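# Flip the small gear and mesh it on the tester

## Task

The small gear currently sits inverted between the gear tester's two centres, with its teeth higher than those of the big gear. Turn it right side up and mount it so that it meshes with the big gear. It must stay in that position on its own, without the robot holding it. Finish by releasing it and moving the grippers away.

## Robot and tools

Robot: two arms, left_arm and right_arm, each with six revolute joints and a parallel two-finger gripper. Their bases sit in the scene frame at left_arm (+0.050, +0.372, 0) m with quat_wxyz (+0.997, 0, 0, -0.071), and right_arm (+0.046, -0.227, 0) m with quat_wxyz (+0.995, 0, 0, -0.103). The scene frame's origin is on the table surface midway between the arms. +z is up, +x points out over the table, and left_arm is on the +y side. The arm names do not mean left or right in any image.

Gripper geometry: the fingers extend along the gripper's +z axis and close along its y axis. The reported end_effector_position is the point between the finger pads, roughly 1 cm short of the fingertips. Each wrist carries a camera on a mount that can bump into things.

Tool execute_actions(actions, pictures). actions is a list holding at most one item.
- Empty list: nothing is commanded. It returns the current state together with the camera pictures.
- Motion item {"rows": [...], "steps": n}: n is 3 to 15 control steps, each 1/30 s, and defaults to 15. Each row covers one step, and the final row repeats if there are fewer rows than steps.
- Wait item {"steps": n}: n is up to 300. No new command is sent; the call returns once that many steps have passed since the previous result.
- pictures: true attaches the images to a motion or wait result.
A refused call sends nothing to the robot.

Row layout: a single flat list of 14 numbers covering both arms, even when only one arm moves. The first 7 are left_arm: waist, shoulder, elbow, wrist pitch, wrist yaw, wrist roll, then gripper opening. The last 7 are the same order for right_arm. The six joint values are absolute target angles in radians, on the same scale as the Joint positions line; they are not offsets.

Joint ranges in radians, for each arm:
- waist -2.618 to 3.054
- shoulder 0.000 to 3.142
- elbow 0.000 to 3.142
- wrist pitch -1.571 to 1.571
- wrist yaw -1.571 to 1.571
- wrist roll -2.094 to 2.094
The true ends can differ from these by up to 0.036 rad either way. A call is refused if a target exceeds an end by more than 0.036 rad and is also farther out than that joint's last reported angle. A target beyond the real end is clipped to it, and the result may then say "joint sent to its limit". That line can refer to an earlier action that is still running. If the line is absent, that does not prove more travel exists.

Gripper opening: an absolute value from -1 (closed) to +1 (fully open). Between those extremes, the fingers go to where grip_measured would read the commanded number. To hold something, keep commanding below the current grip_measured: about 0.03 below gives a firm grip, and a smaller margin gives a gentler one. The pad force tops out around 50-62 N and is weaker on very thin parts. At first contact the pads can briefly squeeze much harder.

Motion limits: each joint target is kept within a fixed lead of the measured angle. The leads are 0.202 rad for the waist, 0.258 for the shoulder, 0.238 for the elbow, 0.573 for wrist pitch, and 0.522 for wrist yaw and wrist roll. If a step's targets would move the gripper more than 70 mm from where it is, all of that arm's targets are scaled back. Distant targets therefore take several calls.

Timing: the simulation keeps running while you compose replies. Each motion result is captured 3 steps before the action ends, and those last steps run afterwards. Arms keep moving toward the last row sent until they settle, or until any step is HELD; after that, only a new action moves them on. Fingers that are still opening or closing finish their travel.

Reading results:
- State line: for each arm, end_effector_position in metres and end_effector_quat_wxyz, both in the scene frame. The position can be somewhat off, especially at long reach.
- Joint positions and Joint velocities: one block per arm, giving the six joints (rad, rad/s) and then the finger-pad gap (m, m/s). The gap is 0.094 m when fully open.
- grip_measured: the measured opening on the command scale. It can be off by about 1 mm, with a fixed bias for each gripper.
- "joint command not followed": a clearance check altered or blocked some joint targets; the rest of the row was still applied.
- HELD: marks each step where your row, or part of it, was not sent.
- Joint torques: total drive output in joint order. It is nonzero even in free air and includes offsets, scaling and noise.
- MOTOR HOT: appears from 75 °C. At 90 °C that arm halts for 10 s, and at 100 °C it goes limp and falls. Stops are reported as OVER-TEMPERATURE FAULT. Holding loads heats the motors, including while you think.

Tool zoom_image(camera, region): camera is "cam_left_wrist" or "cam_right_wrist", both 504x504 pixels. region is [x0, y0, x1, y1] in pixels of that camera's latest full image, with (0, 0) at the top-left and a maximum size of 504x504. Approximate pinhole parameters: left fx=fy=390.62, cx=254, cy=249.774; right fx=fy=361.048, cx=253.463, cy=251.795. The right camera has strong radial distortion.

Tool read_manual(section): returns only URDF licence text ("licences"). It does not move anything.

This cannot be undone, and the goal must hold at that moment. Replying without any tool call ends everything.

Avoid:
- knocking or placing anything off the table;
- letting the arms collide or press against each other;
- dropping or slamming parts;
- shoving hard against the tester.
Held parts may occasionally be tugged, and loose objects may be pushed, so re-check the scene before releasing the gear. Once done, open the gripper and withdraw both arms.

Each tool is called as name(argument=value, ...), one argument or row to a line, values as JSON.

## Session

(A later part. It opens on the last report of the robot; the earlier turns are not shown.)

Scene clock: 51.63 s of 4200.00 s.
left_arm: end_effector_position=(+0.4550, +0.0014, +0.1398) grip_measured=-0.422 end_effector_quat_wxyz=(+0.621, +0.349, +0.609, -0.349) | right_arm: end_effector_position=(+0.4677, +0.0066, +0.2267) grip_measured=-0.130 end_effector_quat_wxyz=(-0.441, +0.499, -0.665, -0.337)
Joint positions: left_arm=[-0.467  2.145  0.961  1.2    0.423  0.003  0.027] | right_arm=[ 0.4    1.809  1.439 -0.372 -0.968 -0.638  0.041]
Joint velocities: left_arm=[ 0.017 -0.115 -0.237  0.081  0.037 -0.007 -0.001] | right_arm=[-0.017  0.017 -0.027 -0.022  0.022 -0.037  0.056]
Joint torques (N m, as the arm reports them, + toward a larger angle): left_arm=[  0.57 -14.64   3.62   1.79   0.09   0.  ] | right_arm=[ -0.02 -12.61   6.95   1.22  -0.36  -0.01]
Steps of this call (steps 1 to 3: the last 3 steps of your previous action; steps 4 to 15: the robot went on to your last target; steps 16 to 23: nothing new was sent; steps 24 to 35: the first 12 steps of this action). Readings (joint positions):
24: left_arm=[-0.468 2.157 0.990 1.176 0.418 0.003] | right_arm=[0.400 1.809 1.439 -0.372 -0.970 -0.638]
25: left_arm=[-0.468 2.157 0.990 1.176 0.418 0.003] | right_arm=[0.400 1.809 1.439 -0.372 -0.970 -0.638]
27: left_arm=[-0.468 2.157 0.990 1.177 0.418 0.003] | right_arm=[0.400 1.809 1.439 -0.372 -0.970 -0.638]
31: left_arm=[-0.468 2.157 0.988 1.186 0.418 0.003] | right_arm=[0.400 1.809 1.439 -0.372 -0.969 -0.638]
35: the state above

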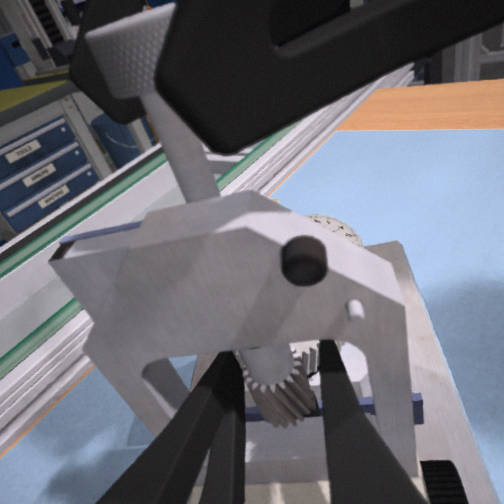

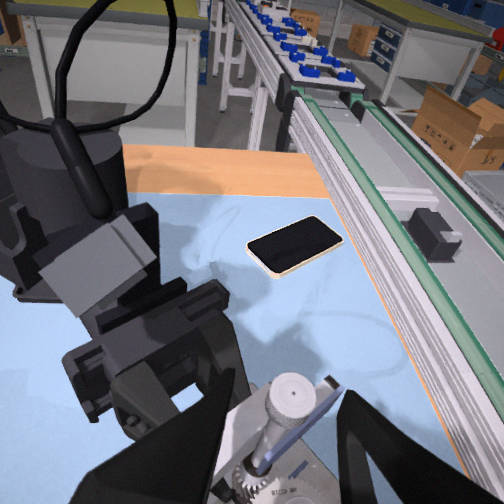

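execute_actions(
  actions=[
    {"rows":[[-0.4438,2.0983,0.8974,1.2333,0.4472,0.003,-0.42,0.400,1.7430,1.4410,-0.3720,-0.9700,-0.638,-0.10],[-0.4412,2.0935,0.8889,1.2378,0.4499,0.003,-0.42,0.400,1.7340,1.4410,-0.3720,-0.9700,-0.638,-0.10],[-0.4385,2.0887,0.8803,1.2422,0.4526,0.003,-0.42,0.400,1.7250,1.4410,-0.3720,-0.9700,-0.638,-0.10],[-0.4358,2.0839,0.8718,1.2467,0.4554,0.003,-0.42,0.400,1.7160,1.4410,-0.3720,-0.9700,-0.638,-0.10],[-0.4331,2.0791,0.8633,1.2512,0.4581,0.003,-0.42,0.400,1.7070,1.4410,-0.3720,-0.9700,-0.638,-0.10],[-0.4305,2.0743,0.8548,1.2557,0.4608,0.003,-0.42,0.400,1.6980,1.4410,-0.3720,-0.9700,-0.638,-0.10],[-0.4278,2.0695,0.8463,1.2602,0.4635,0.003,-0.42,0.397,1.6890,1.4410,-0.3720,-0.9700,-0.638,-0.10],[-0.4251,2.0646,0.8377,1.2646,0.4662,0.003,-0.42,0.390,1.6800,1.4410,-0.3720,-0.9700,-0.638,-0.10],[-0.4224,2.0598,0.8292,1.2691,0.4689,0.003,-0.42,0.380,1.6720,1.4410,-0.3720,-0.9700,-0.638,-0.10],[-0.4198,2.0550,0.8207,1.2736,0.4716,0.003,-0.42,0.366,1.6650,1.4410,-0.3720,-0.9700,-0.638,-0.10],[-0.4171,2.0502,0.8122,1.2781,0.4743,0.003,-0.42,0.350,1.6600,1.4410,-0.3720,-0.9700,-0.638,-0.10],[-0.4144,2.0454,0.8037,1.2826,0.4771,0.003,-0.42,0.332,1.6560,1.4410,-0.3720,-0.9700,-0.638,-0.10],[-0.4117,2.0406,0.7951,1.2870,0.4798,0.003,-0.42,0.313,1.6530,1.4410,-0.3720,-0.9700,-0.638,-0.10],[-0.4091,2.0358,0.7866,1.2915,0.4825,0.003,-0.42,0.294,1.6510,1.4410,-0.3720,-0.9700,-0.638,-0.10],[-0.4064,2.0310,0.7781,1.2960,0.4852,0.003,-0.42,0.275,1.6500,1.4410,-0.3720,-0.9700,-0.638,-0.10]],"steps":15},
  ],
  pictures=true,
)

Scene clock: 52.50 s of 4200.00 s.
left_arm: end_effector_position=(+0.4414, +0.0292, +0.1427) grip_measured=-0.422 end_effector_quat_wxyz=(+0.625, +0.347, +0.607, -0.347) | right_arm: end_effector_position=(+0.4576, -0.0057, +0.2775) grip_measured=-0.102 end_effector_quat_wxyz=(-0.488, +0.505, -0.641, -0.309)
Joint positions: left_arm=[-0.427  2.077  0.837  1.262  0.457  0.003  0.027] | right_arm=[ 0.379  1.691  1.439 -0.372 -0.965 -0.638  0.042]
Joint velocities: left_arm=[ 0.085 -0.144 -0.242  0.095  0.051  0.037  0.001] | right_arm=[-0.359 -0.256  0.017 -0.007 -0.037  0.037 -0.001]
Joint torques (N m, as the arm reports them, + toward a larger angle): left_arm=[  0.47 -13.7    3.19   1.79   0.11  -0.01] | right_arm=[ -2.38 -10.55   6.96   1.29  -0.37   0.01]
Steps of this call (steps 1 to 3: the last 3 steps of your previous action; steps 4 to 14: the robot went on to your last target; steps 15 to 26: the first 12 steps of this action). Readings (joint positions):
15: left_arm=[-0.453 2.127 0.924 1.226 0.435 0.003] | right_arm=[0.400 1.776 1.439 -0.372 -0.966 -0.638]
16: left_arm=[-0.453 2.125 0.922 1.228 0.436 0.003] | right_arm=[0.400 1.775 1.439 -0.372 -0.966 -0.638]
18: left_arm=[-0.451 2.117 0.908 1.232 0.439 0.003] | right_arm=[0.400 1.770 1.439 -0.372 -0.965 -0.638]
22: left_arm=[-0.440 2.096 0.871 1.246 0.448 0.003] | right_arm=[0.400 1.735 1.439 -0.372 -0.965 -0.638]
26: the state above

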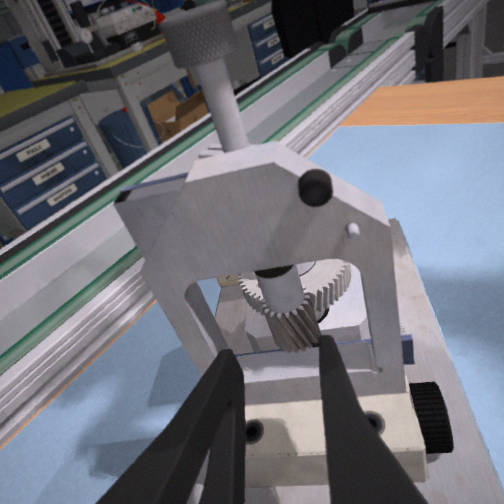

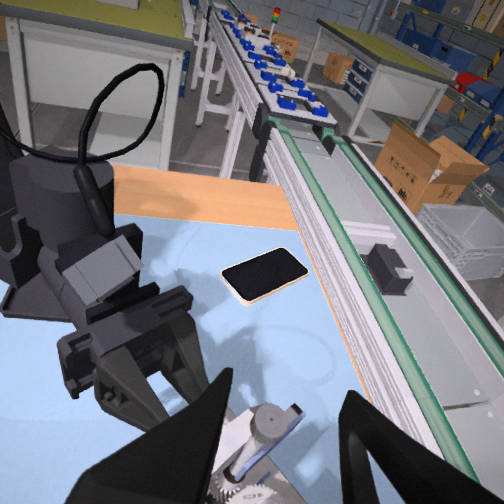

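execute_actions(
  actions=[
    {"rows":[[-0.400,2.024,0.768,1.299,0.483,0.003,-0.42,0.256,1.650,1.441,-0.372,-0.970,-0.638,-0.10],[-0.390,2.016,0.757,1.301,0.476,0.003,-0.42,0.237,1.650,1.441,-0.372,-0.970,-0.638,-0.10],[-0.377,2.007,0.746,1.302,0.466,0.003,-0.42,0.218,1.650,1.441,-0.372,-0.970,-0.638,-0.10],[-0.361,1.997,0.734,1.303,0.453,0.003,-0.42,0.199,1.650,1.441,-0.372,-0.970,-0.638,-0.10],[-0.343,1.987,0.722,1.304,0.438,0.003,-0.42,0.180,1.650,1.441,-0.372,-0.970,-0.638,-0.10],[-0.324,1.977,0.710,1.305,0.422,0.003,-0.42,0.161,1.650,1.441,-0.372,-0.970,-0.638,-0.10],[-0.304,1.967,0.698,1.305,0.406,0.003,-0.42,0.142,1.650,1.441,-0.372,-0.970,-0.638,-0.10],[-0.284,1.957,0.686,1.305,0.390,0.003,-0.42,0.123,1.650,1.441,-0.372,-0.970,-0.638,-0.10],[-0.264,1.947,0.674,1.305,0.374,0.003,-0.42,0.104,1.650,1.441,-0.372,-0.970,-0.638,-0.10],[-0.244,1.937,0.662,1.305,0.358,0.003,-0.42,0.085,1.650,1.441,-0.372,-0.970,-0.638,-0.10],[-0.225,1.927,0.650,1.305,0.343,0.003,-0.42,0.067,1.650,1.441,-0.372,-0.970,-0.638,-0.10],[-0.207,1.918,0.640,1.305,0.329,0.003,-0.42,0.050,1.650,1.441,-0.372,-0.970,-0.638,-0.10],[-0.192,1.910,0.631,1.305,0.317,0.003,-0.42,0.036,1.650,1.441,-0.372,-0.970,-0.638,-0.10],[-0.180,1.904,0.624,1.305,0.307,0.003,-0.42,0.026,1.650,1.441,-0.372,-0.970,-0.638,-0.10],[-0.172,1.900,0.620,1.305,0.300,0.003,-0.42,0.020,1.650,1.441,-0.372,-0.970,-0.638,-0.10]],"steps":15},
  ],
)

zoom_image(
  camera="cam_left_wrist",
  region=[210, 240, 380, 370],
)

zoom_image(
  camera="cam_right_wrist",
  region=[190, 400, 330, 504],
)

Scene clock: 53.33 s of 4200.00 s.
left_arm: end_effector_position=(+0.4710, +0.1274, +0.1514) grip_measured=-0.422 end_effector_quat_wxyz=(+0.662, +0.271, +0.645, -0.269) | right_arm: end_effector_position=(+0.5011, -0.1342, +0.2861) grip_measured=-0.102 end_effector_quat_wxyz=(+0.535, -0.409, +0.703, +0.228)
Joint positions: left_arm=[-0.245  1.957  0.679  1.301  0.396  0.003  0.027] | right_arm=[ 0.084  1.67   1.439 -0.372 -0.963 -0.638  0.042]
Joint velocities: left_arm=[ 0.623 -0.295 -0.31  -0.007 -0.418 -0.051  0.001] | right_arm=[-0.525 -0.022 -0.012 -0.007  0.037 -0.037  0.001]
Joint torques (N m, as the arm reports them, + toward a larger angle): left_arm=[ -0.04 -12.22   2.98   1.8   -0.07  -0.05] | right_arm=[ -0.24 -10.53   6.97   1.31  -0.37   0.  ]
Steps of this call (steps 1 to 3: the last 3 steps of your previous action; steps 4 to 13: the robot went on to your last target; steps 14 to 25: the first 12 steps of this action). Readings (joint positions):
14: left_arm=[-0.413 2.054 0.797 1.293 0.475 0.003] | right_arm=[0.269 1.670 1.439 -0.372 -0.962 -0.638]
15: left_arm=[-0.412 2.052 0.794 1.294 0.475 0.003] | right_arm=[0.266 1.670 1.439 -0.372 -0.962 -0.638]
17: left_arm=[-0.401 2.038 0.775 1.294 0.475 0.003] | right_arm=[0.249 1.670 1.439 -0.372 -0.963 -0.638]
21: left_arm=[-0.336 1.998 0.725 1.298 0.450 0.003] | right_arm=[0.169 1.670 1.439 -0.372 -0.963 -0.638]
25: the state above

Region (210, 240, 380, 370) of cam_left_wrist's 504x504 image, scaled by 2.965, with more detail than that image has; it fills the top 385 rows of this view, and the rest is white.

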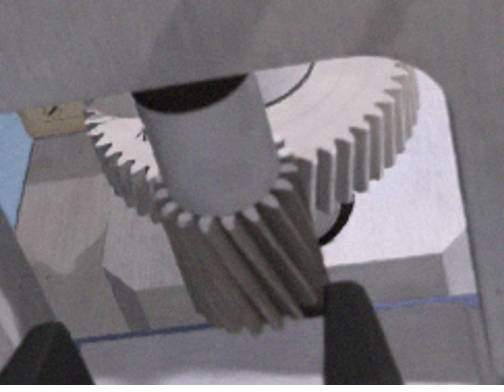

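Region (190, 400, 330, 504) of cam_right_wrist's 504x504 image, scaled by 3.600, with more detail than that image has; it fills the top 374 rows of this view, and the rest is white.

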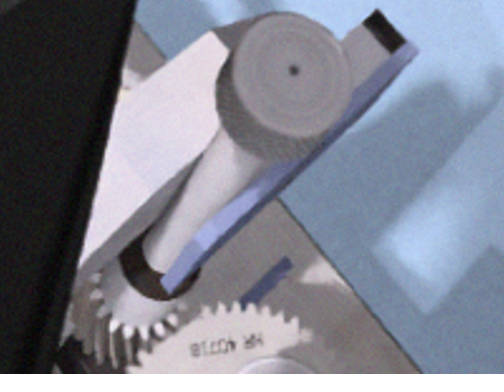

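execute_actions(
  actions=[],
)

Scene clock: 53.43 s of 4200.00 s.
left_arm: end_effector_position=(+0.4820, +0.1587, +0.1531) grip_measured=-0.422 end_effector_quat_wxyz=(+0.674, +0.239, +0.658, -0.237) | right_arm: end_effector_position=(+0.5049, -0.1558, +0.2861) grip_measured=-0.102 end_effector_quat_wxyz=(+0.540, -0.392, +0.713, +0.215)
Joint positions: left_arm=[-0.19   1.931  0.65   1.303  0.354  0.003  0.027] | right_arm=[ 0.037  1.67   1.439 -0.372 -0.963 -0.638  0.042]
Joint velocities: left_arm=[ 0.413 -0.198 -0.208  0.007 -0.418 -0.007 -0.   ] | right_arm=[-0.344  0.002  0.017  0.037  0.022  0.022 -0.001]
Joint torques (N m, as the arm reports them, + toward a larger angle): left_arm=[ -0.37 -11.43   3.01   1.8   -0.05  -0.02] | right_arm=[  0.39 -10.56   6.99   1.31  -0.38   0.  ]
Kept back: nothing.
Steps of this call (steps 1 to 3: the last 3 steps of your previous action). Readings (joint positions):
1: left_arm=[-0.224 1.947 0.668 1.301 0.381 0.003] | right_arm=[0.066 1.670 1.439 -0.372 -0.963 -0.638]
2: left_arm=[-0.206 1.938 0.659 1.302 0.367 0.003] | right_arm=[0.051 1.670 1.439 -0.372 -0.963 -0.638]
3: the state above

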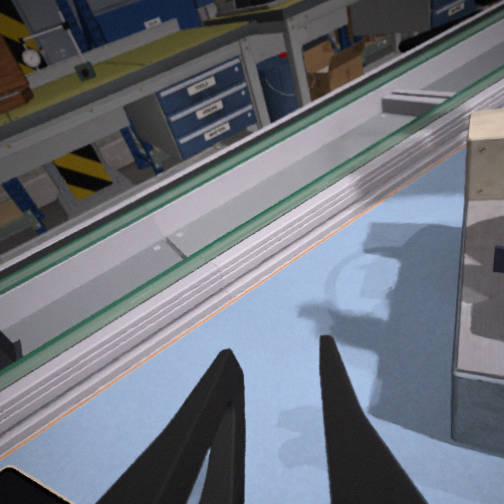

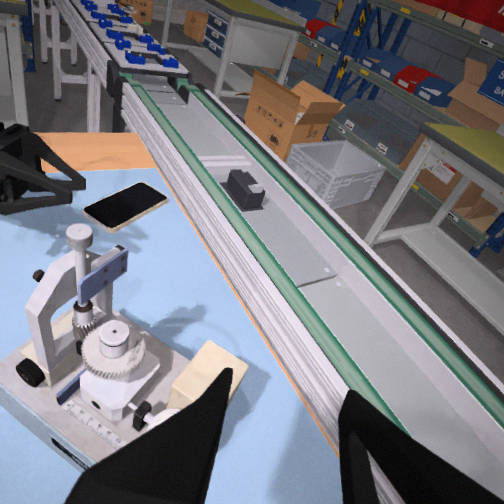

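zoom_image(
  camera="cam_right_wrist",
  region=[50, 285, 160, 385],
)

Region (50, 285, 160, 385) of cam_right_wrist's 504x504 image, scaled by 4.582, with more detail than that image has; it fills the top 458 rows of this view, and the rest is white.

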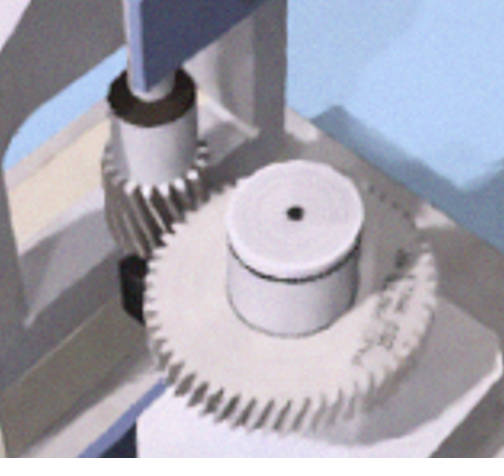

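execute_actions(
  actions=[
    {"steps":15},
  ],
)

finished_scene(
  scene=2,
)

Scene clock: 53.93 s of 4200.00 s.
left_arm: end_effector_position=(+0.4886, +0.1749, +0.1543) grip_measured=-0.422 end_effector_quat_wxyz=(+0.682, +0.217, +0.665, -0.215) | right_arm: end_effector_position=(+0.5062, -0.1645, +0.2861) grip_measured=-0.102 end_effector_quat_wxyz=(+0.542, -0.385, +0.716, +0.210)
Joint positions: left_arm=[-0.169  1.922  0.64   1.305  0.31   0.003  0.027] | right_arm=[ 0.018  1.67   1.439 -0.372 -0.963 -0.638  0.042]
Joint velocities: left_arm=[-0.007 -0.012  0.002 -0.007  0.022 -0.022  0.002] | right_arm=[ 0.012  0.012  0.007 -0.022  0.051 -0.051 -0.001]
Joint torques (N m, as the arm reports them, + toward a larger angle): left_arm=[ -0.28 -11.63   3.06   1.78  -0.14   0.01] | right_arm=[  0.15 -10.55   6.99   1.32  -0.4    0.  ]
Kept back: nothing.
Steps of this call (steps 1 to 15: the robot went on to your last target). Readings (joint positions):
1: left_arm=[-0.179 1.926 0.644 1.304 0.343 0.003] | right_arm=[0.027 1.670 1.439 -0.372 -0.963 -0.638]
2: left_arm=[-0.171 1.923 0.641 1.304 0.333 0.003] | right_arm=[0.021 1.670 1.439 -0.372 -0.963 -0.638]
4: left_arm=[-0.169 1.922 0.640 1.305 0.322 0.003] | right_arm=[0.018 1.670 1.439 -0.372 -0.963 -0.638]
8: left_arm=[-0.169 1.922 0.640 1.305 0.315 0.003] | right_arm=[0.018 1.670 1.439 -0.372 -0.963 -0.638]
15: the state above

The scene is finished: the task was done.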